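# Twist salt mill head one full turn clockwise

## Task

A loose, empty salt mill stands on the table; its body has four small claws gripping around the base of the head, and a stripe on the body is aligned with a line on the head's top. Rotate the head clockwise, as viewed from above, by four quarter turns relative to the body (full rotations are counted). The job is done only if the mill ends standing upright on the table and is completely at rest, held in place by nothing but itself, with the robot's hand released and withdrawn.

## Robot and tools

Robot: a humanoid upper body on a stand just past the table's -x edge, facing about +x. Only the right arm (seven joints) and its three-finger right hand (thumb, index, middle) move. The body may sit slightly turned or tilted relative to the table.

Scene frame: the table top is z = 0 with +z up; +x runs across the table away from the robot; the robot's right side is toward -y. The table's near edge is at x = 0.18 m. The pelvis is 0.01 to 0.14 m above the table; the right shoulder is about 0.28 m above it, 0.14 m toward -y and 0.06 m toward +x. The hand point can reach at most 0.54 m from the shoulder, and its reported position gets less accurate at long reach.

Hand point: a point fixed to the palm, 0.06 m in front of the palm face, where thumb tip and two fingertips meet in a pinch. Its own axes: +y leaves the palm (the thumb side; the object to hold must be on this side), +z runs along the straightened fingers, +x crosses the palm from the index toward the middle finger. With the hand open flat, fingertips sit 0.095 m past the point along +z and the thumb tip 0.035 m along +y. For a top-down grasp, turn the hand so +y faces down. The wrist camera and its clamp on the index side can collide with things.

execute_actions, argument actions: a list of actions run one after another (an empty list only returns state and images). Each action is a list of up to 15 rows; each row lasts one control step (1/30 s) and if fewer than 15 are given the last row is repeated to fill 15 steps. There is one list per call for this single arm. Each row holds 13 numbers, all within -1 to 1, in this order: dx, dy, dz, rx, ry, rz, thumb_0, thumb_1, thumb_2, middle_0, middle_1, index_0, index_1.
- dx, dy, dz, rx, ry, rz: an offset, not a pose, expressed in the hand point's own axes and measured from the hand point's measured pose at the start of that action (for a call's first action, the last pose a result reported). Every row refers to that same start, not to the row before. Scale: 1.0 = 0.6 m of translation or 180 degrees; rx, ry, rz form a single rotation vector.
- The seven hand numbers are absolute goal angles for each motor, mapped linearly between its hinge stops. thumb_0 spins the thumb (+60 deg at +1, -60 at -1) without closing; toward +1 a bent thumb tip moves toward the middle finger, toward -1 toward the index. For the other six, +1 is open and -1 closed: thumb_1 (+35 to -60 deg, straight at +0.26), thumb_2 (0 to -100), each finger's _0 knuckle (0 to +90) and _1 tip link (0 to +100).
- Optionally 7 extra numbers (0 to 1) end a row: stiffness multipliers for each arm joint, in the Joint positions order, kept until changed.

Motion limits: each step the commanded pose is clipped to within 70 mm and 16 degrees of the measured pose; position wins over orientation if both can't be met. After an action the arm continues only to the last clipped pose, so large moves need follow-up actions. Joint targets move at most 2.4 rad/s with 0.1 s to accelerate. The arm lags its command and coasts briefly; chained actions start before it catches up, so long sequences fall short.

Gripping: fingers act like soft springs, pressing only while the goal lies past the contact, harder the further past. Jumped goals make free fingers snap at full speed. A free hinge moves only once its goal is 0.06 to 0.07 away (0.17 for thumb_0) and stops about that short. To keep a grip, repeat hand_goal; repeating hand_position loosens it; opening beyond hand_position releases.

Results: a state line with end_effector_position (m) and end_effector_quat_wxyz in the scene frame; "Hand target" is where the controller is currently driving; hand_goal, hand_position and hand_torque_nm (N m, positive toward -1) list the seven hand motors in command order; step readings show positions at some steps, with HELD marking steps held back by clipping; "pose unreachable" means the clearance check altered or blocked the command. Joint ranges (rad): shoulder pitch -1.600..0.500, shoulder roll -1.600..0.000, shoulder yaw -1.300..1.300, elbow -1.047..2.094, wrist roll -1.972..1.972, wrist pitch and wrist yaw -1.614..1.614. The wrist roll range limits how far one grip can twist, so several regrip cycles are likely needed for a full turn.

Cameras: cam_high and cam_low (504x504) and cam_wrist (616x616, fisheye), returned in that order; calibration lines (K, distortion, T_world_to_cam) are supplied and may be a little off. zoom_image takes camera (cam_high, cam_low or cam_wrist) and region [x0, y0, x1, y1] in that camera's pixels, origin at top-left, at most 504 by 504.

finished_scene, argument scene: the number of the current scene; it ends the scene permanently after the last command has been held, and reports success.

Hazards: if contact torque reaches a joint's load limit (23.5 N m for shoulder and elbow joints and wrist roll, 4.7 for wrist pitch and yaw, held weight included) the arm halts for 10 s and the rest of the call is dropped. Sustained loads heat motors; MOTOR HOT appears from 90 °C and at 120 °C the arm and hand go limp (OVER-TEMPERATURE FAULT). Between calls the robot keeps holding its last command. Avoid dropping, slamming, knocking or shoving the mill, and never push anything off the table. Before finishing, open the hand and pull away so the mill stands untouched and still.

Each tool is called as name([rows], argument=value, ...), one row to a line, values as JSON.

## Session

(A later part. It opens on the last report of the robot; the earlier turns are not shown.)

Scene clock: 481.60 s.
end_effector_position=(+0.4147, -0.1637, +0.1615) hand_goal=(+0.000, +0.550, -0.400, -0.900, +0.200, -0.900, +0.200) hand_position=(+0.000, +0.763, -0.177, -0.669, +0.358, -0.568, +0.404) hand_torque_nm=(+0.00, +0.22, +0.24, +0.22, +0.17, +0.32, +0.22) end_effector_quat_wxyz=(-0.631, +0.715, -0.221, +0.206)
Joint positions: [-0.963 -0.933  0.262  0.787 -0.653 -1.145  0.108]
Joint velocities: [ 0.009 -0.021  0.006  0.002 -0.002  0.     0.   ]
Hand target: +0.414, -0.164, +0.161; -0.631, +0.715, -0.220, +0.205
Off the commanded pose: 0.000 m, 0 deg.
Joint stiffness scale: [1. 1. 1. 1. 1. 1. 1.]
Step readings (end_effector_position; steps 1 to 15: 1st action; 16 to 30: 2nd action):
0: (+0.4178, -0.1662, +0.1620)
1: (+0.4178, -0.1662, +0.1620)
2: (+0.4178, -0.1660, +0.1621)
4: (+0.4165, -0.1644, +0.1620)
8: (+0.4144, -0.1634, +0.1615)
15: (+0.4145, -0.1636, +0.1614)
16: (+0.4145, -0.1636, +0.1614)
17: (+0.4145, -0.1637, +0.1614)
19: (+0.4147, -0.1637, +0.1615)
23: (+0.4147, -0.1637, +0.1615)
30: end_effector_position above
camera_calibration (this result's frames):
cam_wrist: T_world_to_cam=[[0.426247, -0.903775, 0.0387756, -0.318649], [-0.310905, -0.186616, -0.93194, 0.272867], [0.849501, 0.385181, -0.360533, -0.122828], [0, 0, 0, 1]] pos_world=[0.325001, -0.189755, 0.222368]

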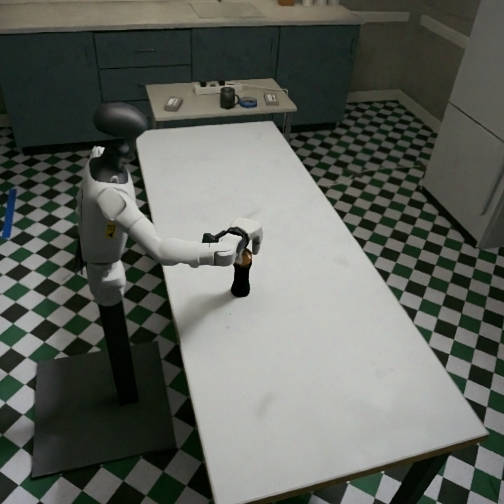

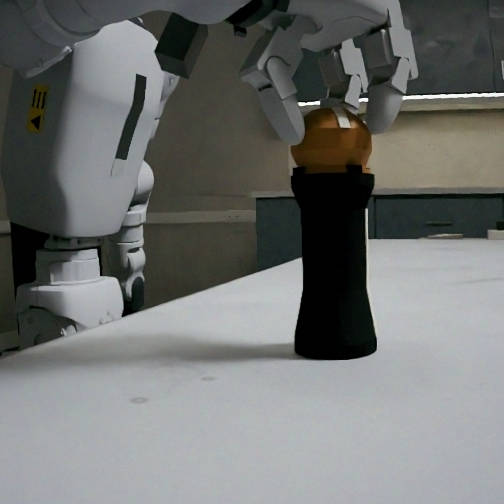

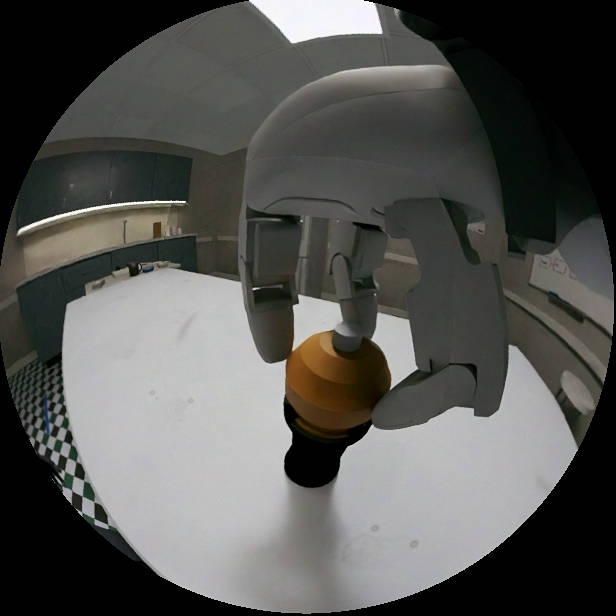

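execute_actions([
  [[-0.002,0.008,-0.002,0,0,0,0,0.5,-0.45,-0.95,0.15,-0.95,0.15],[-0.004,0.014,-0.005,0,0,0,0,0.45,-0.5,-1,0.1,-1,0.1],[-0.006,0.02,-0.007,0,0.016,0.002,0,0.4,-0.5,-1,0.1,-1,0.1],[-0.004,0.02,-0.008,0,0.033,0.005,0,0.4,-0.5,-1,0.1,-1,0.1],[-0.003,0.02,-0.008,0,0.05,0.007,0,0.4,-0.5,-1,0.1,-1,0.1],[-0.001,0.02,-0.008,0,0.066,0.009,0,0.4,-0.5,-1,0.1,-1,0.1],[0,0.02,-0.009,0,0.083,0.012,0,0.4,-0.5,-1,0.1,-1,0.1],[0.001,0.02,-0.009,0,0.1,0.014,0,0.4,-0.5,-1,0.1,-1,0.1],[0.002,0.02,-0.009,0,0.116,0.016,0,0.4,-0.5,-1,0.1,-1,0.1],[0.003,0.02,-0.01,0,0.132,0.018,0,0.4,-0.5,-1,0.1,-1,0.1],[0.004,0.02,-0.01,0,0.149,0.021,0,0.4,-0.5,-1,0.1,-1,0.1],[0.005,0.02,-0.011,0,0.165,0.023,0,0.4,-0.5,-1,0.1,-1,0.1]],
  [[0,0.02,-0.01,0,0.033,0.005,0,0.4,-0.5,-1,0.1,-1,0.1],[0.002,0.02,-0.01,0,0.066,0.009,0,0.4,-0.5,-1,0.1,-1,0.1],[0.004,0.02,-0.011,0,0.1,0.014,0,0.4,-0.5,-1,0.1,-1,0.1],[0.007,0.02,-0.012,0,0.132,0.018,0,0.4,-0.5,-1,0.1,-1,0.1],[0.009,0.02,-0.013,0,0.165,0.023,0,0.4,-0.5,-1,0.1,-1,0.1]],
])

zoom_image(camera="cam_low", region=[230, 60, 410, 370])

Scene clock: 509.73 s.
end_effector_position=(+0.4154, -0.1859, +0.1627) hand_goal=(+0.000, +0.400, -0.500, -1.000, +0.100, -1.000, +0.100) hand_position=(+0.000, +0.763, -0.210, -0.670, +0.319, -0.593, +0.314) hand_torque_nm=(+0.00, +0.37, +0.31, +0.32, +0.23, +0.39, +0.23) end_effector_quat_wxyz=(+0.535, -0.525, +0.504, -0.430)
Joint positions: [-0.495 -0.762  0.091 -0.207 -0.747  0.288  0.351]
Joint velocities: [-0.229  0.147  0.325 -0.123 -0.445  0.533  0.214]
Hand target: +0.412, -0.183, +0.150; +0.519, -0.533, +0.517, -0.423
Off the commanded pose: 0.012 m, 2 deg.
Joint stiffness scale: [1. 1. 1. 1. 1. 1. 1.]
Step readings (end_effector_position; steps 1 to 15: 1st action; 16 to 30: 2nd action):
0: (+0.4147, -0.1637, +0.1615)
1: (+0.4147, -0.1637, +0.1615)
2: (+0.4147, -0.1636, +0.1615)
4: (+0.4145, -0.1632, +0.1616)
8: (+0.4140, -0.1666, +0.1628)
15: (+0.4148, -0.1747, +0.1633)
16: (+0.4147, -0.1757, +0.1632)
17: (+0.4145, -0.1764, +0.1631)
19: (+0.4137, -0.1798, +0.1631)
23: (+0.4133, -0.1869, +0.1632)
30: end_effector_position above
camera_calibration (this result's frames):
cam_wrist: T_world_to_cam=[[-0.38454, -0.919468, -0.0818946, 0.0145332], [-0.300865, 0.208709, -0.930549, 0.339207], [0.872702, -0.333194, -0.356893, -0.258218], [0, 0, 0, 1]] pos_world=[0.332991, -0.143469, 0.224682]

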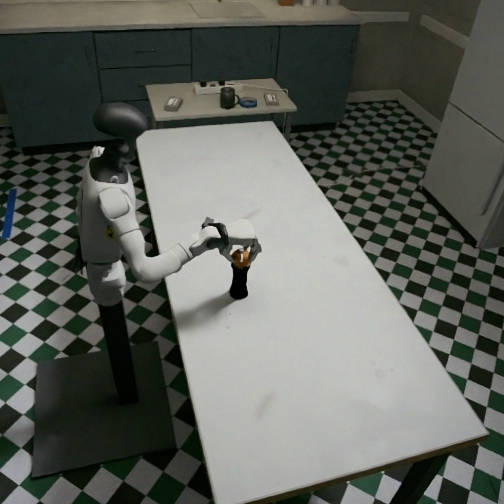

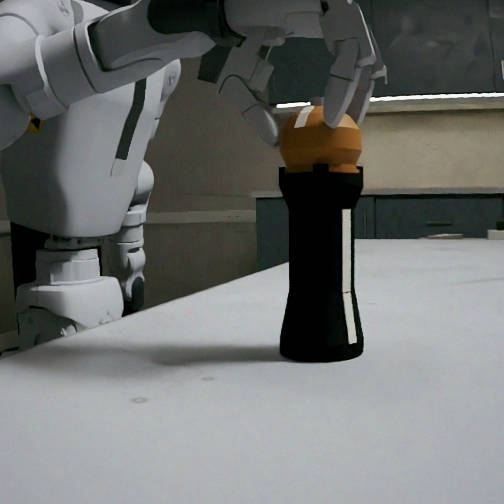

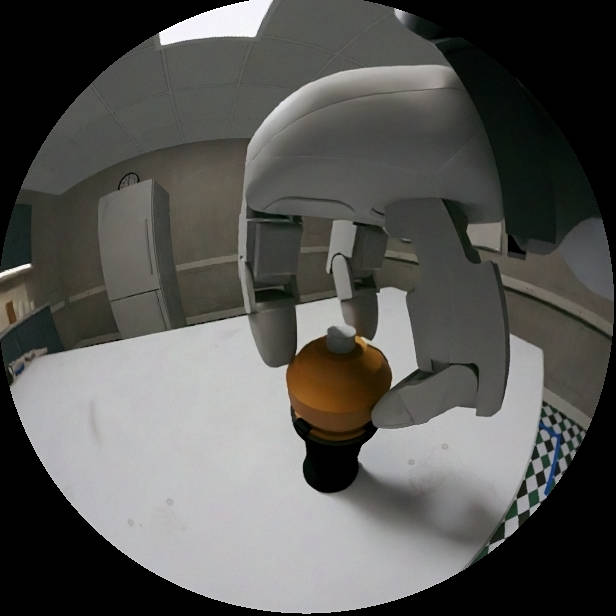

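Region (230, 60, 410, 370) of cam_low's 504x504 image, scaled by 1.626, with more detail than that image has; it fills the left 293 columns of this view, and the rest is white.

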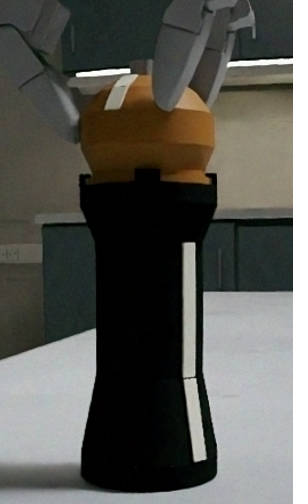

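execute_actions(actions=[])

Scene clock: 536.63 s.
end_effector_position=(+0.4164, -0.1859, +0.1628) hand_goal=(+0.000, +0.400, -0.500, -1.000, +0.100, -1.000, +0.100) hand_position=(+0.000, +0.763, -0.210, -0.670, +0.299, -0.593, +0.314) hand_torque_nm=(+0.00, +0.37, +0.31, +0.32, +0.21, +0.39, +0.23) end_effector_quat_wxyz=(+0.528, -0.524, +0.506, -0.437)
Joint positions: [-0.506 -0.758  0.107 -0.211 -0.77   0.317  0.36 ]
Joint velocities: [ 0.003 -0.002  0.002 -0.009  0.     0.     0.   ]
Hand target: +0.412, -0.183, +0.150; +0.519, -0.533, +0.517, -0.423
Off the commanded pose: 0.013 m, 2 deg.
Joint stiffness scale: [1. 1. 1. 1. 1. 1. 1.]
camera_calibration (this result's frames):
cam_wrist: T_world_to_cam=[[-0.399062, -0.914197, -0.0706649, 0.0201081], [-0.299481, 0.202793, -0.932301, 0.338158], [0.866637, -0.350884, -0.354712, -0.260212], [0, 0, 0, 1]] pos_world=[0.334806, -0.141497, 0.224385]

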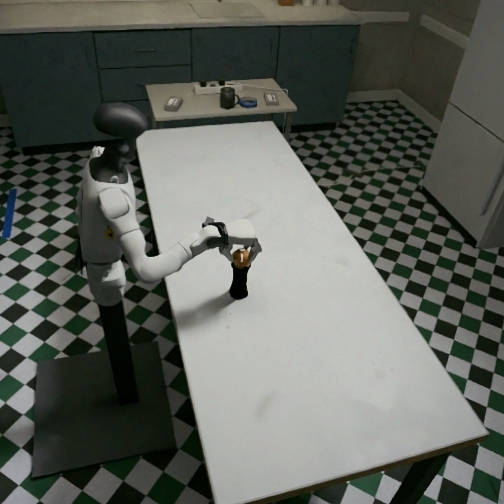

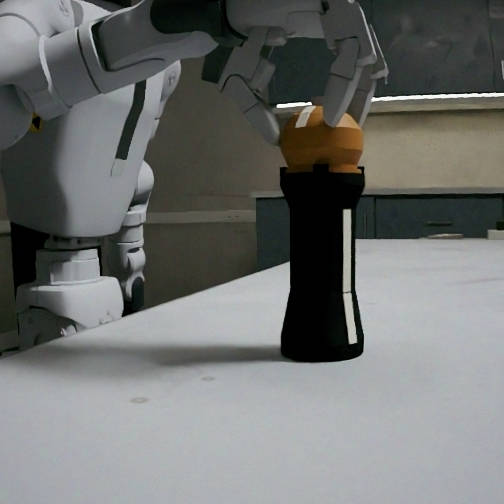

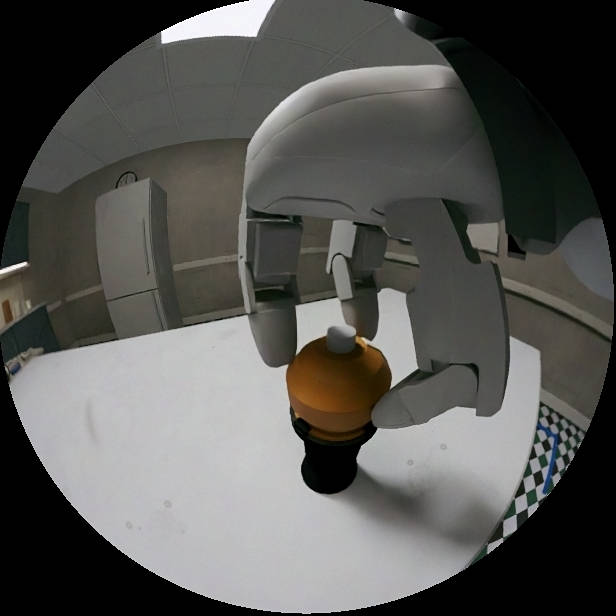

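execute_actions([
  [[0,0.022,-0.006,0,0.009,0.001,0,0.4,-0.5,-1,0.1,-1,0.1],[0.001,0.024,-0.006,0,0.018,0.002,0,0.4,-0.5,-1,0.1,-1,0.1],[0.001,0.025,-0.006,0,0.027,0.004,0,0.4,-0.5,-1,0.1,-1,0.1],[0.002,0.025,-0.006,0,0.036,0.005,0,0.4,-0.5,-1,0.1,-1,0.1],[0.002,0.025,-0.006,0,0.045,0.006,0,0.4,-0.5,-1,0.1,-1,0.1],[0.003,0.025,-0.006,0,0.054,0.008,0,0.4,-0.5,-1,0.1,-1,0.1],[0.004,0.025,-0.006,0,0.063,0.009,0,0.4,-0.5,-1,0.1,-1,0.1],[0.004,0.025,-0.007,0,0.072,0.01,0,0.4,-0.5,-1,0.1,-1,0.1],[0.005,0.025,-0.007,0,0.081,0.011,0,0.4,-0.5,-1,0.1,-1,0.1],[0.006,0.025,-0.007,0,0.09,0.013,0,0.4,-0.5,-1,0.1,-1,0.1],[0.006,0.025,-0.007,0,0.1,0.014,0,0.4,-0.5,-1,0.1,-1,0.1]],
  [[0.002,0.025,-0.006,0,0.009,0.001,0,0.4,-0.5,-1,0.1,-1,0.1],[0.002,0.025,-0.006,0,0.018,0.002,0,0.4,-0.5,-1,0.1,-1,0.1],[0.003,0.025,-0.006,0,0.027,0.004,0,0.4,-0.5,-1,0.1,-1,0.1],[0.004,0.025,-0.006,0,0.036,0.005,0,0.4,-0.5,-1,0.1,-1,0.1],[0.004,0.025,-0.006,0,0.045,0.006,0,0.4,-0.5,-1,0.1,-1,0.1],[0.005,0.025,-0.006,0,0.054,0.008,0,0.4,-0.5,-1,0.1,-1,0.1],[0.006,0.025,-0.006,0,0.063,0.009,0,0.4,-0.5,-1,0.1,-1,0.1],[0.006,0.025,-0.006,0,0.072,0.01,0,0.4,-0.5,-1,0.1,-1,0.1],[0.007,0.025,-0.007,0,0.081,0.011,0,0.4,-0.5,-1,0.1,-1,0.1],[0.008,0.025,-0.007,0,0.09,0.013,0,0.4,-0.5,-1,0.1,-1,0.1],[0.008,0.025,-0.007,0,0.1,0.014,0,0.4,-0.5,-1,0.1,-1,0.1]],
])

zoom_image(camera="cam_low", region=[230, 60, 410, 370])

Scene clock: 562.60 s.
end_effector_position=(+0.4190, -0.1942, +0.1623) hand_goal=(+0.000, +0.400, -0.500, -1.000, +0.100, -1.000, +0.100) hand_position=(+0.000, +0.763, -0.221, -0.674, +0.277, -0.615, +0.311) hand_torque_nm=(+0.00, +0.37, +0.30, +0.31, +0.19, +0.37, +0.23) end_effector_quat_wxyz=(+0.407, -0.323, +0.631, -0.575)
Joint positions: [-0.68  -0.448  0.333 -0.152 -1.36   1.075  0.512]
Joint velocities: [-0.216  0.087  0.132  0.273 -0.291  0.254  0.245]
Hand target: +0.414, -0.192, +0.147; +0.386, -0.333, +0.652, -0.561
Off the commanded pose: 0.017 m, 4 deg.
Joint stiffness scale: [1. 1. 1. 1. 1. 1. 1.]
Step readings (end_effector_position; steps 1 to 15: 1st action; 16 to 30: 2nd action):
0: (+0.4164, -0.1859, +0.1628)
1: (+0.4164, -0.1859, +0.1628)
2: (+0.4165, -0.1860, +0.1628)
4: (+0.4167, -0.1874, +0.1629)
8: (+0.4170, -0.1883, +0.1628)
15: (+0.4177, -0.1904, +0.1623)
16: (+0.4180, -0.1903, +0.1623)
17: (+0.4182, -0.1903, +0.1622)
19: (+0.4188, -0.1906, +0.1626)
23: (+0.4186, -0.1922, +0.1628)
30: end_effector_position above
camera_calibration (this result's frames):
cam_wrist: T_world_to_cam=[[-0.834309, -0.529099, -0.154864, 0.284353], [-0.0600671, 0.366479, -0.928485, 0.271051], [0.548015, -0.765341, -0.337538, -0.215274], [0, 0, 0, 1]] pos_world=[0.371493, -0.113641, 0.223039]

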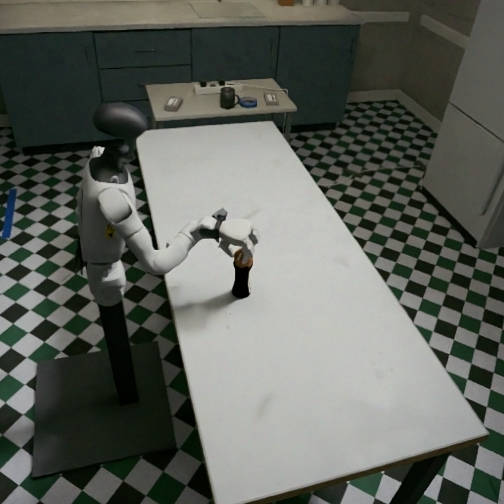

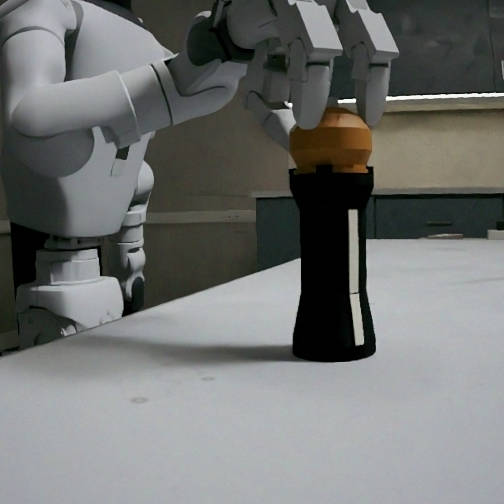

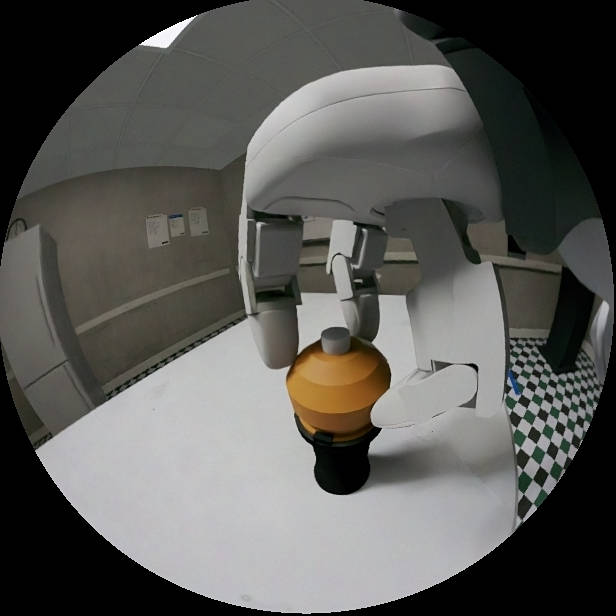

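Region (230, 60, 410, 370) of cam_low's 504x504 image, scaled by 1.626, with more detail than that image has; it fills the left 293 columns of this view, and the rest is white.

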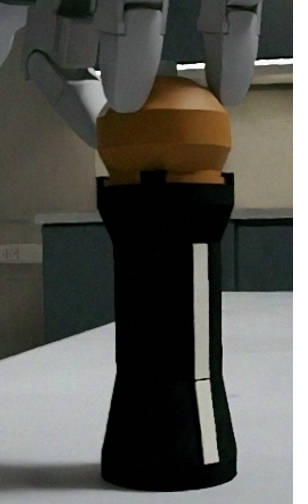

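execute_actions([
  [[0,0,0,0,0,0,0,0.6,-0.3,-0.8,0.25,-0.8,0.25],[0,0,0,0,0,0,0,0.7,-0.2,-0.65,0.35,-0.65,0.35],[0,0,0,0,0,0,0,0.75,-0.15,-0.6,0.4,-0.6,0.4],[0,0,0,0,0,0,0,0.8,-0.1,-0.5,0.45,-0.5,0.45],[0,0,0,0,0,0,0,0.82,0,-0.45,0.48,-0.45,0.48],[0,0,0,0,0,0,0,0.82,0.05,-0.4,0.5,-0.4,0.5],[0,0,0,0,0,0,0,0.82,0.07,-0.35,0.5,-0.35,0.5],[-0.002,0,0,0,-0.03,-0.004,0,0.82,0.07,-0.35,0.5,-0.35,0.5],[-0.004,0,0,0,-0.06,-0.008,0,0.82,0.07,-0.35,0.5,-0.35,0.5],[-0.006,0,0,0,-0.09,-0.012,0,0.82,0.07,-0.35,0.5,-0.35,0.5]],
  [[-0.003,0.002,0,0,-0.04,-0.005,0,0.82,0.07,-0.35,0.5,-0.35,0.5],[-0.005,0.003,0,0,-0.08,-0.01,0,0.82,0.07,-0.35,0.5,-0.35,0.5],[-0.007,0.004,-0.001,0,-0.11,-0.014,0,0.82,0.07,-0.35,0.5,-0.35,0.5],[-0.009,0.005,-0.002,0,-0.14,-0.018,0,0.82,0.07,-0.35,0.5,-0.35,0.5],[-0.011,0.005,-0.003,0,-0.17,-0.022,0,0.82,0.07,-0.35,0.5,-0.35,0.5]],
  [[-0.003,0.002,0,0,-0.04,-0.005,0,0.82,0.07,-0.35,0.5,-0.35,0.5],[-0.005,0.003,0,0,-0.08,-0.01,0,0.82,0.07,-0.35,0.5,-0.35,0.5],[-0.007,0.004,-0.001,0,-0.11,-0.014,0,0.82,0.07,-0.35,0.5,-0.35,0.5],[-0.009,0.005,-0.002,0,-0.14,-0.018,0,0.82,0.07,-0.35,0.5,-0.35,0.5],[-0.011,0.005,-0.003,0,-0.17,-0.022,0,0.82,0.07,-0.35,0.5,-0.35,0.5]],
  [[-0.003,0.002,0,0,-0.04,-0.005,0,0.82,0.07,-0.35,0.5,-0.35,0.5],[-0.005,0.003,0,0,-0.08,-0.01,0,0.82,0.07,-0.35,0.5,-0.35,0.5],[-0.007,0.004,-0.001,0,-0.11,-0.014,0,0.82,0.07,-0.35,0.5,-0.35,0.5],[-0.009,0.005,-0.002,0,-0.14,-0.018,0,0.82,0.07,-0.35,0.5,-0.35,0.5]],
])

execute_actions(actions=[])

Scene clock: 617.67 s.
end_effector_position=(+0.4040, -0.1735, +0.1642) hand_goal=(+0.000, +0.820, +0.070, -0.350, +0.500, -0.350, +0.500) hand_position=(+0.000, +0.776, -0.004, -0.445, +0.425, -0.438, +0.428) hand_torque_nm=(+0.00, -0.05, -0.08, -0.09, -0.08, -0.08, -0.08) end_effector_quat_wxyz=(-0.652, +0.718, -0.112, +0.217)
Joint positions: [-0.987 -1.054  0.4    0.777 -1.02  -1.255 -0.478]
Joint velocities: [-0.534  0.147  0.304  0.718 -1.022 -0.507 -1.083]
Hand target: +0.404, -0.174, +0.162; -0.655, +0.719, -0.105, +0.207
Off the commanded pose: 0.003 m, 4 deg.
Joint stiffness scale: [1. 1. 1. 1. 1. 1. 1.]
Step readings (end_effector_position; steps 1 to 15: 1st action; 16 to 30: 2nd action; 31 to 45: 3rd action; 46 to 60: 4th action):
0: (+0.4194, -0.1943, +0.1623)
1: (+0.4194, -0.1943, +0.1623)
2: (+0.4194, -0.1943, +0.1624)
4: (+0.4192, -0.1942, +0.1629)
8: (+0.4190, -0.1939, +0.1621)
15: (+0.4183, -0.1875, +0.1641)
16: (+0.4185, -0.1888, +0.1639)
17: (+0.4186, -0.1901, +0.1637)
19: (+0.4178, -0.1867, +0.1631)
23: (+0.4134, -0.1757, +0.1621)
30: (+0.4161, -0.1823, +0.1664)
31: (+0.4161, -0.1824, +0.1652)
32: (+0.4159, -0.1818, +0.1642)
34: (+0.4148, -0.1794, +0.1630)
38: (+0.4089, -0.1792, +0.1635)
45: (+0.4095, -0.1776, +0.1658)
46: (+0.4100, -0.1768, +0.1660)
47: (+0.4103, -0.1762, +0.1659)
49: (+0.4074, -0.1747, +0.1642)
53: (+0.4014, -0.1763, +0.1611)
60: end_effector_position above
camera_calibration (this result's frames):
cam_wrist: T_world_to_cam=[[0.543679, -0.827961, 0.137455, -0.373528], [-0.123627, -0.24099, -0.962622, 0.190248], [0.830138, 0.506364, -0.233379, -0.100991], [0, 0, 0, 1]] pos_world=[0.310435, -0.212281, 0.210911]

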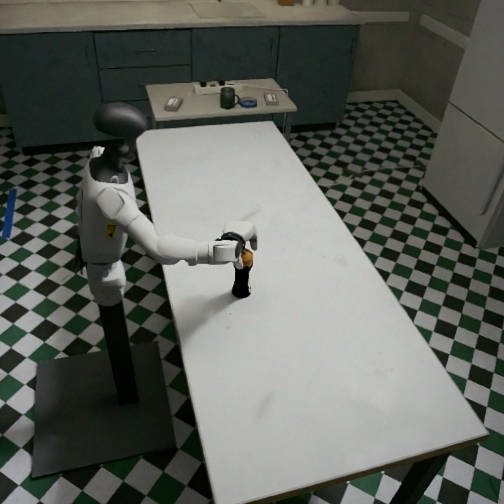

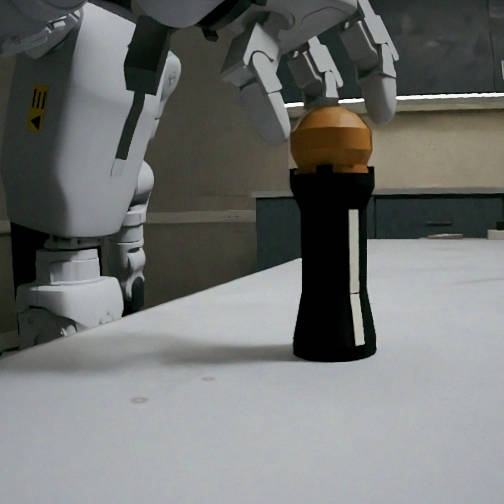

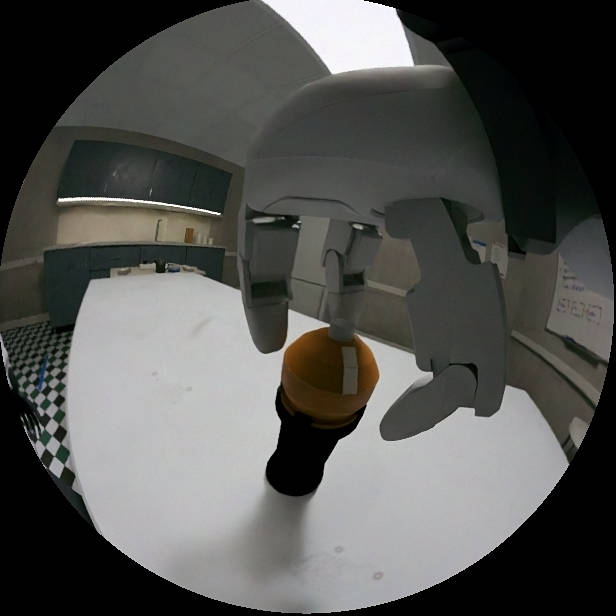

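Scene clock: 617.67 s.
end_effector_position=(+0.4040, -0.1735, +0.1642) hand_goal=(+0.000, +0.820, +0.070, -0.350, +0.500, -0.350, +0.500) hand_position=(+0.000, +0.776, -0.004, -0.445, +0.425, -0.438, +0.428) hand_torque_nm=(+0.00, -0.05, -0.08, -0.09, -0.08, -0.08, -0.08) end_effector_quat_wxyz=(-0.652, +0.718, -0.112, +0.217)
Joint positions: [-0.987 -1.054  0.4    0.777 -1.02  -1.255 -0.478]
Joint velocities: [-0.534  0.147  0.304  0.718 -1.022 -0.507 -1.083]
Hand target: +0.404, -0.174, +0.162; -0.655, +0.719, -0.105, +0.207
Off the commanded pose: 0.003 m, 4 deg.
Joint stiffness scale: [1. 1. 1. 1. 1. 1. 1.]
camera_calibration (this result's frames):
cam_wrist: T_world_to_cam=[[0.543679, -0.827961, 0.137455, -0.373528], [-0.123627, -0.24099, -0.962622, 0.190248], [0.830138, 0.506364, -0.233379, -0.100991], [0, 0, 0, 1]] pos_world=[0.310435, -0.212281, 0.210911]

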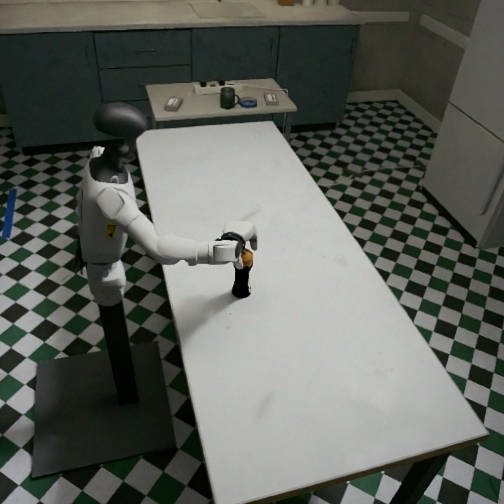

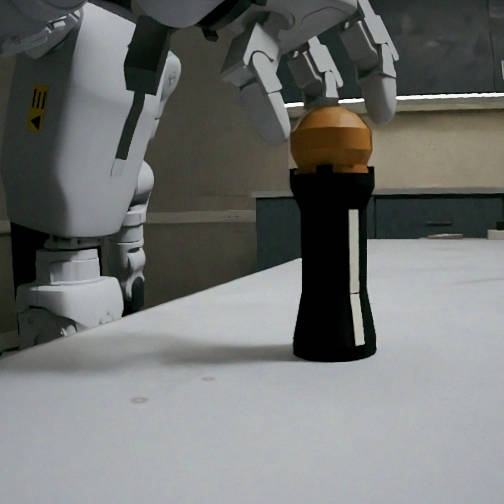

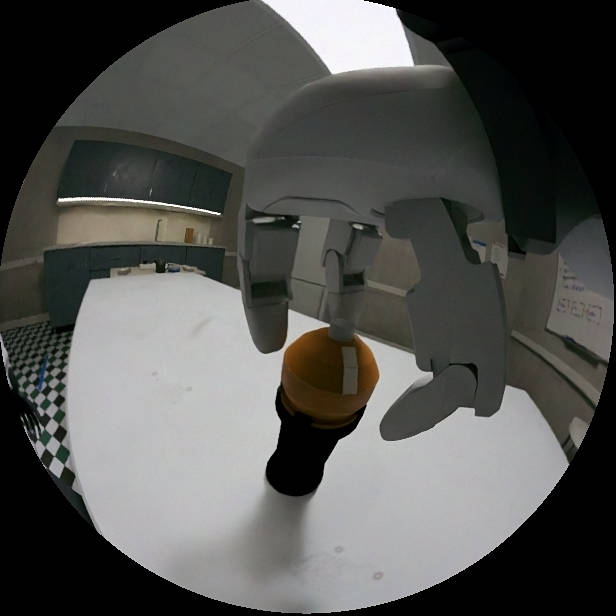

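execute_actions(actions=[])

Scene clock: 623.93 s.
end_effector_position=(+0.4041, -0.1741, +0.1632) hand_goal=(+0.000, +0.820, +0.070, -0.350, +0.500, -0.350, +0.500) hand_position=(+0.000, +0.776, -0.004, -0.445, +0.425, -0.438, +0.428) hand_torque_nm=(+0.00, -0.05, -0.08, -0.09, -0.08, -0.08, -0.08) end_effector_quat_wxyz=(-0.656, +0.718, -0.105, +0.209)
Joint positions: [-1.03  -1.045  0.425  0.834 -1.108 -1.292 -0.572]
Joint velocities: [0.    0.011 0.002 0.    0.003 0.    0.   ]
Hand target: +0.404, -0.174, +0.162; -0.655, +0.719, -0.105, +0.207
Off the commanded pose: 0.002 m, 3 deg.
Joint stiffness scale: [1. 1. 1. 1. 1. 1. 1.]
camera_calibration (this result's frames):
cam_wrist: T_world_to_cam=[[0.561391, -0.816835, 0.132742, -0.378406], [-0.121088, -0.239757, -0.963252, 0.188453], [0.818644, 0.524687, -0.233507, -0.0931937], [0, 0, 0, 1]] pos_world=[0.311546, -0.215015, 0.209997]

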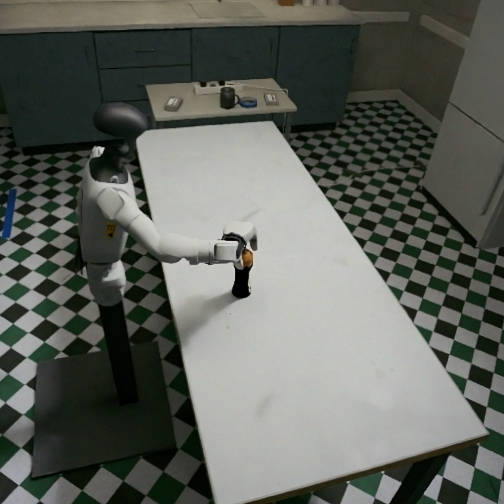

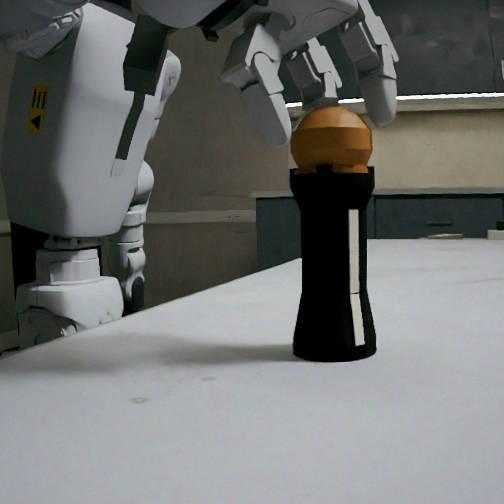

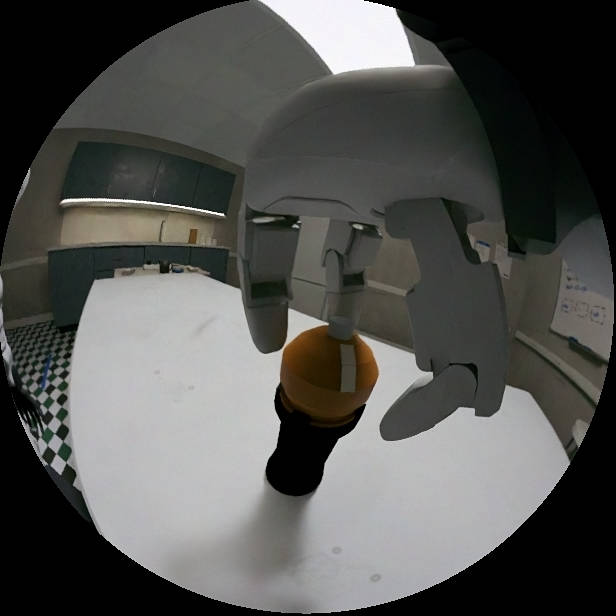

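execute_actions([
  [[0.002,0.003,0.003,-0.014,0,0.026,0,0.82,0.07,-0.35,0.5,-0.35,0.5],[0.002,0.003,0.003,-0.014,0,0.026,0,0.82,0.07,-0.35,0.5,-0.35,0.5],[0.005,0.007,0.007,-0.028,0,0.052,0,0.82,0.0,-0.45,0.5,-0.45,0.5]],
  [[0,0,0,0,0,0,0,0.82,-0.05,-0.55,0.45,-0.55,0.45],[0,0,0,0,0,0,0,0.82,-0.1,-0.6,0.4,-0.6,0.4],[0,0,0,0,0,0,0,0.82,-0.15,-0.65,0.35,-0.65,0.35],[0,0,0,0,0,0,0,0.82,-0.2,-0.7,0.3,-0.7,0.3],[0,0,0,0,0,0,0,0.82,-0.25,-0.75,0.3,-0.75,0.3]],
])

zoom_image(camera="cam_low", region=[230, 60, 410, 370])

Scene clock: 640.97 s.
end_effector_position=(+0.4103, -0.1694, +0.1632) hand_goal=(+0.000, +0.820, -0.250, -0.750, +0.300, -0.750, +0.300) hand_position=(+0.000, +0.776, -0.172, -0.635, +0.393, -0.558, +0.427) hand_torque_nm=(+0.00, -0.05, +0.08, +0.11, +0.10, +0.18, +0.14) end_effector_quat_wxyz=(-0.639, +0.733, -0.169, +0.159)
Joint positions: [-1.289 -0.939  0.542  1.215 -1.149 -1.452 -0.512]
Joint velocities: [ 0.006  0.002 -0.005 -0.005  0.015  0.     0.012]
Hand target: +0.410, -0.173, +0.161; -0.635, +0.735, -0.173, +0.161
Off the commanded pose: 0.004 m, 1 deg.
Joint stiffness scale: [1. 1. 1. 1. 1. 1. 1.]
Step readings (end_effector_position; steps 1 to 15: 1st action; 16 to 30: 2nd action):
0: (+0.4041, -0.1741, +0.1632)
1: (+0.4041, -0.1741, +0.1632)
2: (+0.4040, -0.1741, +0.1631)
4: (+0.4038, -0.1752, +0.1612)
8: (+0.4083, -0.1707, +0.1620)
15: (+0.4098, -0.1725, +0.1614)
16: (+0.4097, -0.1727, +0.1611)
17: (+0.4097, -0.1726, +0.1610)
19: (+0.4099, -0.1715, +0.1615)
23: (+0.4105, -0.1698, +0.1632)
30: end_effector_position above
camera_calibration (this result's frames):
cam_wrist: T_world_to_cam=[[0.551745, -0.832787, 0.0452094, -0.362445], [-0.285691, -0.23965, -0.927873, 0.252049], [0.783555, 0.499033, -0.370146, -0.0684329], [0, 0, 0, 1]] pos_world=[0.325606, -0.207286, 0.224925]

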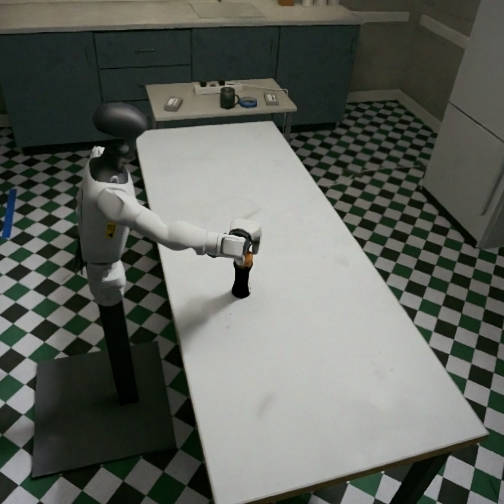

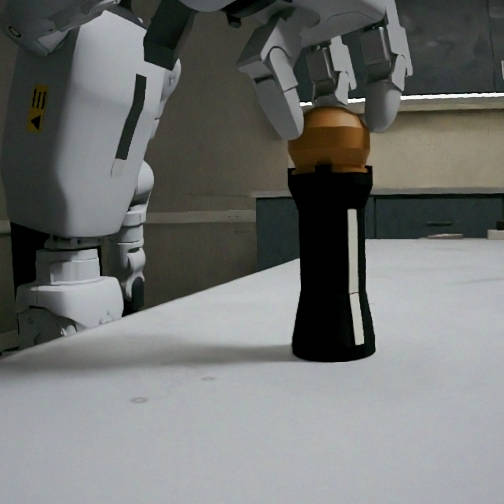

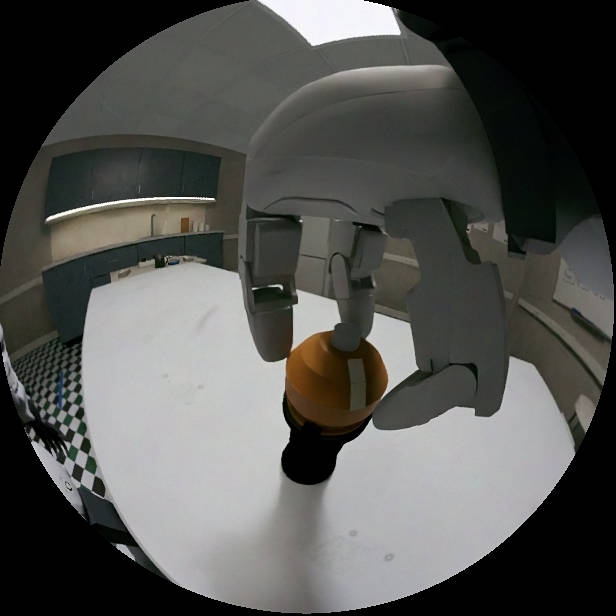

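Region (230, 60, 410, 370) of cam_low's 504x504 image, scaled by 1.626, with more detail than that image has; it fills the left 293 columns of this view, and the rest is white.

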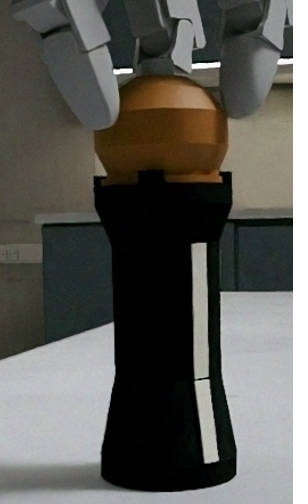

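execute_actions([
  [[0,0.003,0.003,0,0,0,0,0.82,-0.25,-0.6,0.4,-0.55,0.4],[0,0.006,0.005,0,0,0,0,0.82,-0.25,-0.6,0.4,-0.55,0.4],[0,0.01,0.007,0,0,0,0,0.82,-0.25,-0.6,0.4,-0.55,0.4],[-0.002,0.012,0.007,0,0,0,0,0.82,-0.25,-0.6,0.4,-0.55,0.4]],
  [[0,0,0,0,0,0,0,0.75,-0.28,-0.65,0.35,-0.6,0.35],[0,0,0,0,0,0,0,0.7,-0.3,-0.7,0.3,-0.65,0.3],[0,0,0,0,0,0,0,0.65,-0.33,-0.75,0.28,-0.7,0.28],[0,0,0,0,0,0,0,0.6,-0.36,-0.8,0.25,-0.78,0.25],[0,0,0,0,0,0,0,0.55,-0.4,-0.85,0.22,-0.85,0.22],[0,0,0,0,0,0,0,0.55,-0.4,-0.9,0.2,-0.9,0.2]],
])

zoom_image(camera="cam_low", region=[230, 60, 410, 370])

Scene clock: 653.47 s.
end_effector_position=(+0.4125, -0.1646, +0.1584) hand_goal=(+0.000, +0.550, -0.400, -0.900, +0.200, -0.900, +0.200) hand_position=(+0.000, +0.776, -0.186, -0.635, +0.371, -0.569, +0.389) hand_torque_nm=(+0.00, +0.23, +0.23, +0.26, +0.18, +0.32, +0.20) end_effector_quat_wxyz=(-0.643, +0.729, -0.169, +0.161)
Joint positions: [-1.275 -0.922  0.546  1.205 -1.155 -1.425 -0.535]
Joint velocities: [ 0.006 -0.02  -0.008  0.     0.011  0.     0.   ]
Hand target: +0.413, -0.165, +0.159; -0.643, +0.729, -0.169, +0.161
Off the commanded pose: 0.000 m, 0 deg.
Joint stiffness scale: [1. 1. 1. 1. 1. 1. 1.]
Step readings (end_effector_position; steps 1 to 15: 1st action; 16 to 30: 2nd action):
0: (+0.4103, -0.1693, +0.1631)
1: (+0.4103, -0.1693, +0.1631)
2: (+0.4104, -0.1692, +0.1632)
4: (+0.4118, -0.1670, +0.1628)
8: (+0.4125, -0.1650, +0.1586)
15: (+0.4125, -0.1649, +0.1586)
16: (+0.4125, -0.1649, +0.1585)
17: (+0.4125, -0.1649, +0.1585)
19: (+0.4125, -0.1649, +0.1585)
23: (+0.4125, -0.1646, +0.1584)
30: end_effector_position above
camera_calibration (this result's frames):
cam_wrist: T_world_to_cam=[[0.549968, -0.834205, 0.0404596, -0.358254], [-0.279426, -0.229437, -0.932352, 0.249253], [0.787055, 0.501458, -0.359282, -0.0770483], [0, 0, 0, 1]] pos_world=[0.327318, -0.203033, 0.219205]

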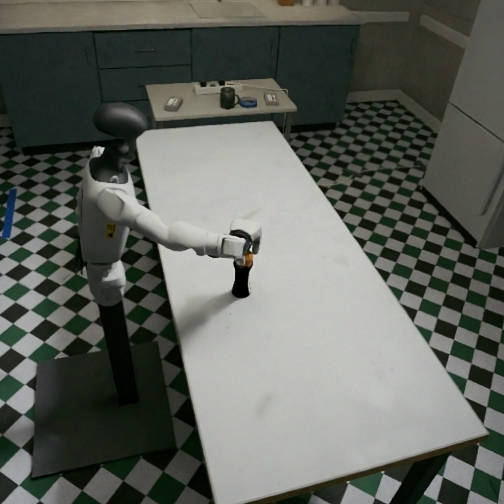

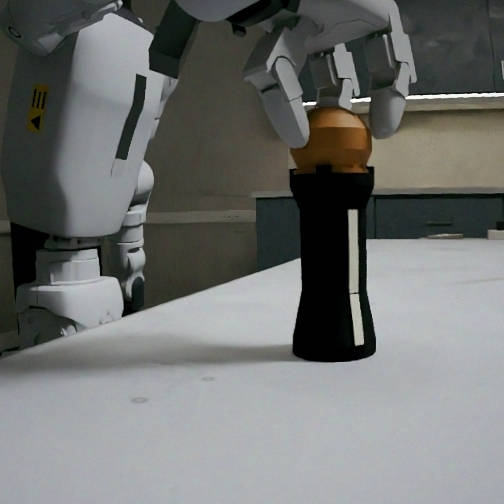

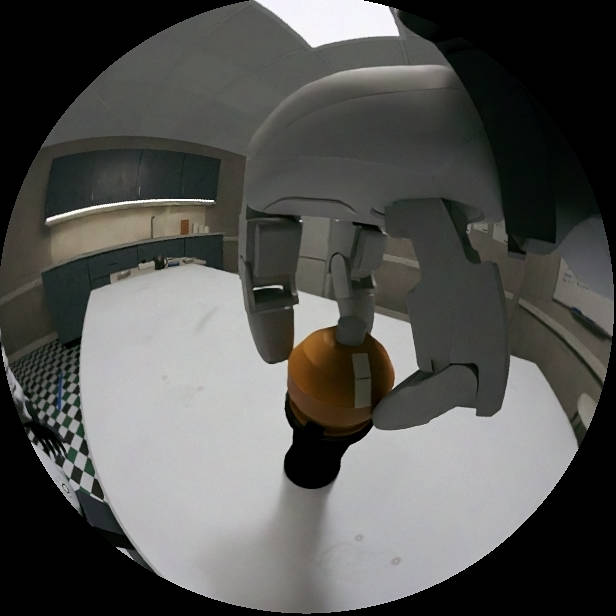

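Region (230, 60, 410, 370) of cam_low's 504x504 image, scaled by 1.626, with more detail than that image has; it fills the left 293 columns of this view, and the rest is white.

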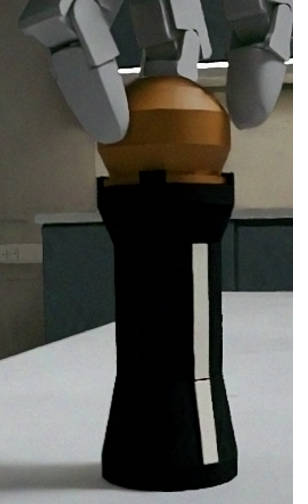

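execute_actions([
  [[0,0.005,0,0,0,0,0,0.5,-0.45,-0.95,0.15,-0.95,0.15,0.5,0.5,0.5,0.5,0.5,0.5,0.5],[0,0.012,0,0,0,0,0,0.45,-0.5,-1,0.1,-1,0.1,0.5,0.5,0.5,0.5,0.5,0.5,0.5],[0,0.02,0,0,0,0,0,0.4,-0.5,-1,0.1,-1,0.1,0.5,0.5,0.5,0.5,0.5,0.5,0.5],[0,0.028,0,0,0,0,0,0.4,-0.5,-1,0.1,-1,0.1,0.5,0.5,0.5,0.5,0.5,0.5,0.5],[0,0.036,0,0,0,0,0,0.4,-0.5,-1,0.1,-1,0.1,0.5,0.5,0.5,0.5,0.5,0.5,0.5],[0,0.045,0,0,0,0,0,0.4,-0.5,-1,0.1,-1,0.1,0.5,0.5,0.5,0.5,0.5,0.5,0.5]],
])

execute_actions(actions=[])

Scene clock: 673.70 s.
end_effector_position=(+0.4182, -0.1635, +0.1586) hand_goal=(+0.000, +0.400, -0.500, -1.000, +0.100, -1.000, +0.100) hand_position=(+0.000, +0.776, -0.190, -0.641, +0.303, -0.572, +0.348) hand_torque_nm=(+0.00, +0.38, +0.33, +0.35, +0.22, +0.41, +0.27) end_effector_quat_wxyz=(+0.667, -0.705, +0.156, -0.183)
Joint positions: [-1.265 -0.923  0.598  1.197 -1.239 -1.373 -0.747]
Joint velocities: [-0.14   0.031  0.193  0.167 -0.199  0.    -0.327]
Hand target: +0.410, -0.168, +0.133; +0.641, -0.729, +0.174, -0.166
Off the commanded pose: 0.028 m, 5 deg.
Joint stiffness scale: [0.5 0.5 0.5 0.5 0.5 0.5 0.5]
Step readings (end_effector_position):
0: (+0.4125, -0.1646, +0.1584)
1: (+0.4125, -0.1646, +0.1584)
2: (+0.4126, -0.1644, +0.1585)
4: (+0.4131, -0.1639, +0.1583)
8: (+0.4164, -0.1634, +0.1584)
15: end_effector_position above
camera_calibration (this result's frames):
cam_wrist: T_world_to_cam=[[0.540185, -0.84103, 0.0294718, -0.355732], [-0.221046, -0.175593, -0.959326, 0.239878], [0.811997, 0.511699, -0.280759, -0.103257], [0, 0, 0, 1]] pos_world=[0.329029, -0.204224, 0.211615]

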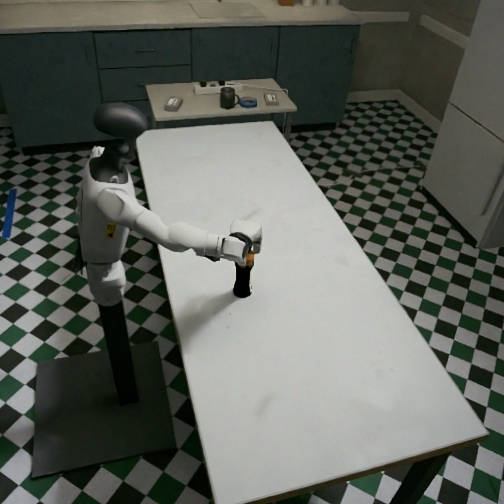

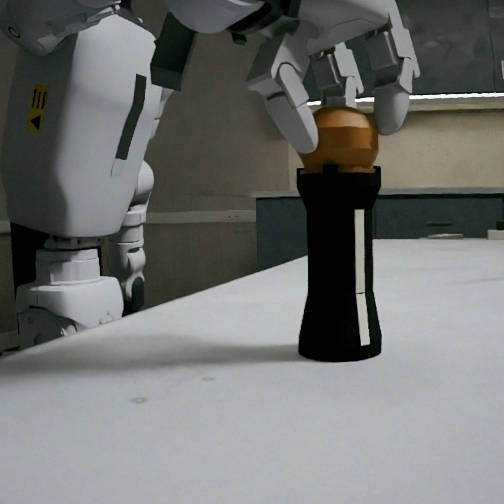

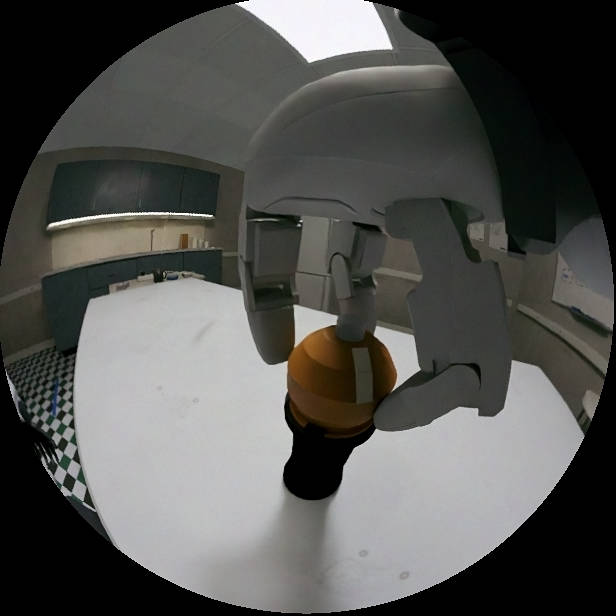

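Scene clock: 673.70 s.
end_effector_position=(+0.4182, -0.1635, +0.1586) hand_goal=(+0.000, +0.400, -0.500, -1.000, +0.100, -1.000, +0.100) hand_position=(+0.000, +0.776, -0.190, -0.641, +0.303, -0.572, +0.348) hand_torque_nm=(+0.00, +0.38, +0.33, +0.35, +0.22, +0.41, +0.27) end_effector_quat_wxyz=(+0.667, -0.705, +0.156, -0.183)
Joint positions: [-1.265 -0.923  0.598  1.197 -1.239 -1.373 -0.747]
Joint velocities: [-0.14   0.031  0.193  0.167 -0.199  0.    -0.327]
Hand target: +0.410, -0.168, +0.133; +0.641, -0.729, +0.174, -0.166
Off the commanded pose: 0.028 m, 5 deg.
Joint stiffness scale: [0.5 0.5 0.5 0.5 0.5 0.5 0.5]
camera_calibration (this result's frames):
cam_wrist: T_world_to_cam=[[0.540185, -0.84103, 0.0294718, -0.355732], [-0.221046, -0.175593, -0.959326, 0.239878], [0.811997, 0.511699, -0.280759, -0.103257], [0, 0, 0, 1]] pos_world=[0.329029, -0.204224, 0.211615]

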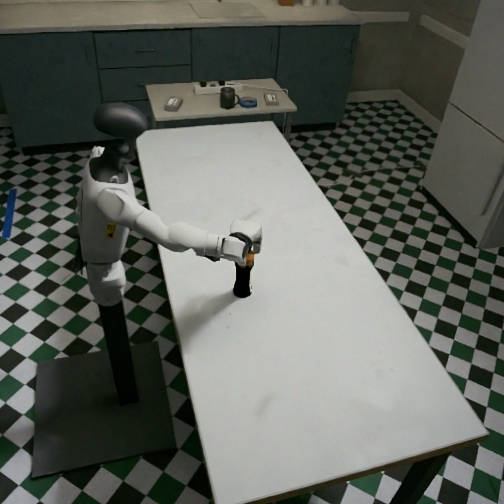

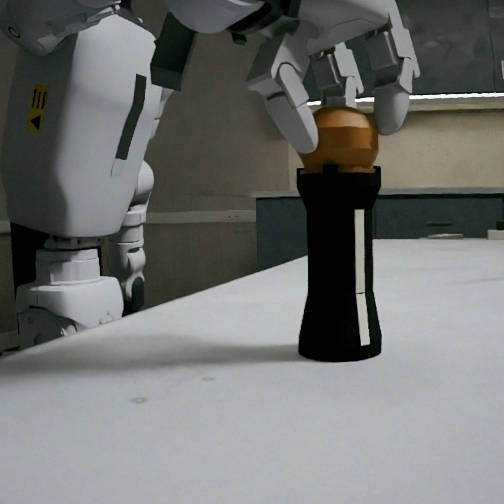

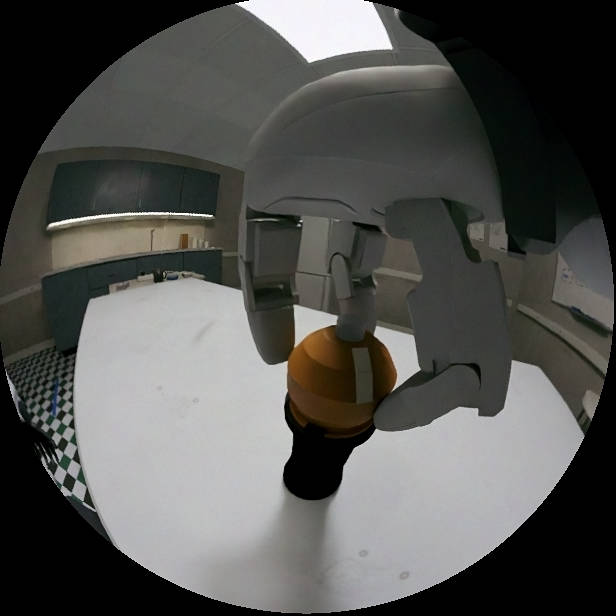

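execute_actions(actions=[])

Scene clock: 678.70 s.
end_effector_position=(+0.4189, -0.1638, +0.1588) hand_goal=(+0.000, +0.400, -0.500, -1.000, +0.100, -1.000, +0.100) hand_position=(+0.000, +0.776, -0.190, -0.644, +0.302, -0.572, +0.348) hand_torque_nm=(+0.00, +0.38, +0.33, +0.34, +0.22, +0.41, +0.27) end_effector_quat_wxyz=(+0.668, -0.705, +0.156, -0.183)
Joint positions: [-1.279 -0.92   0.616  1.213 -1.256 -1.373 -0.777]
Joint velocities: [ 0.002  0.02  -0.006 -0.006  0.005  0.     0.   ]
Hand target: +0.410, -0.168, +0.133; +0.641, -0.729, +0.174, -0.166
Off the commanded pose: 0.028 m, 5 deg.
Joint stiffness scale: [0.5 0.5 0.5 0.5 0.5 0.5 0.5]
camera_calibration (this result's frames):
cam_wrist: T_world_to_cam=[[0.539594, -0.841404, 0.0296337, -0.356195], [-0.219802, -0.174762, -0.959763, 0.239848], [0.812727, 0.511369, -0.279242, -0.104244], [0, 0, 0, 1]] pos_world=[0.329642, -0.20448, 0.211643]

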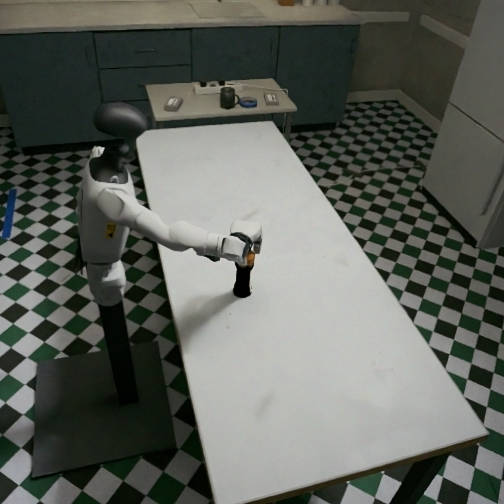

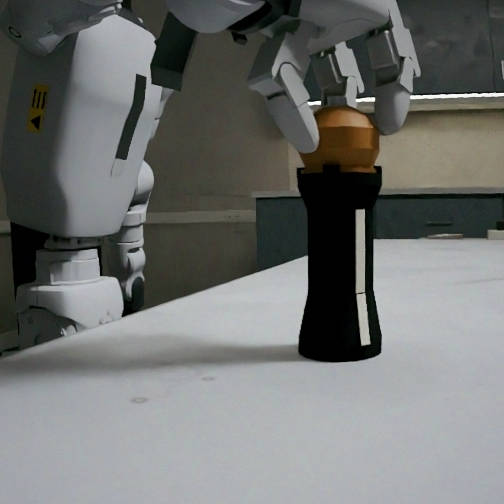

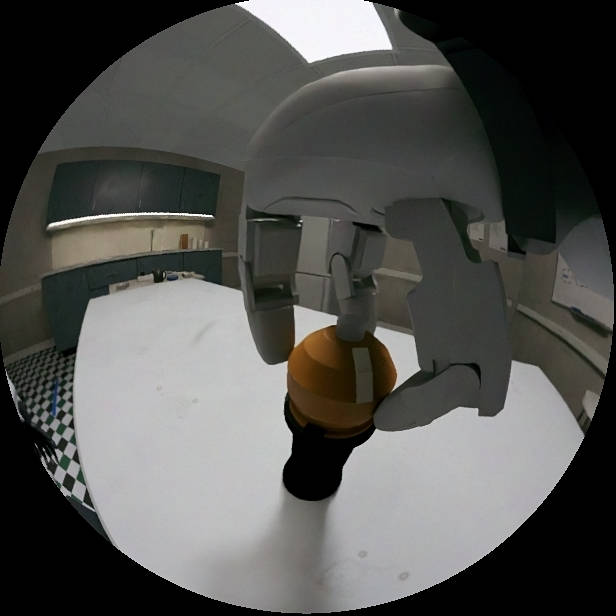

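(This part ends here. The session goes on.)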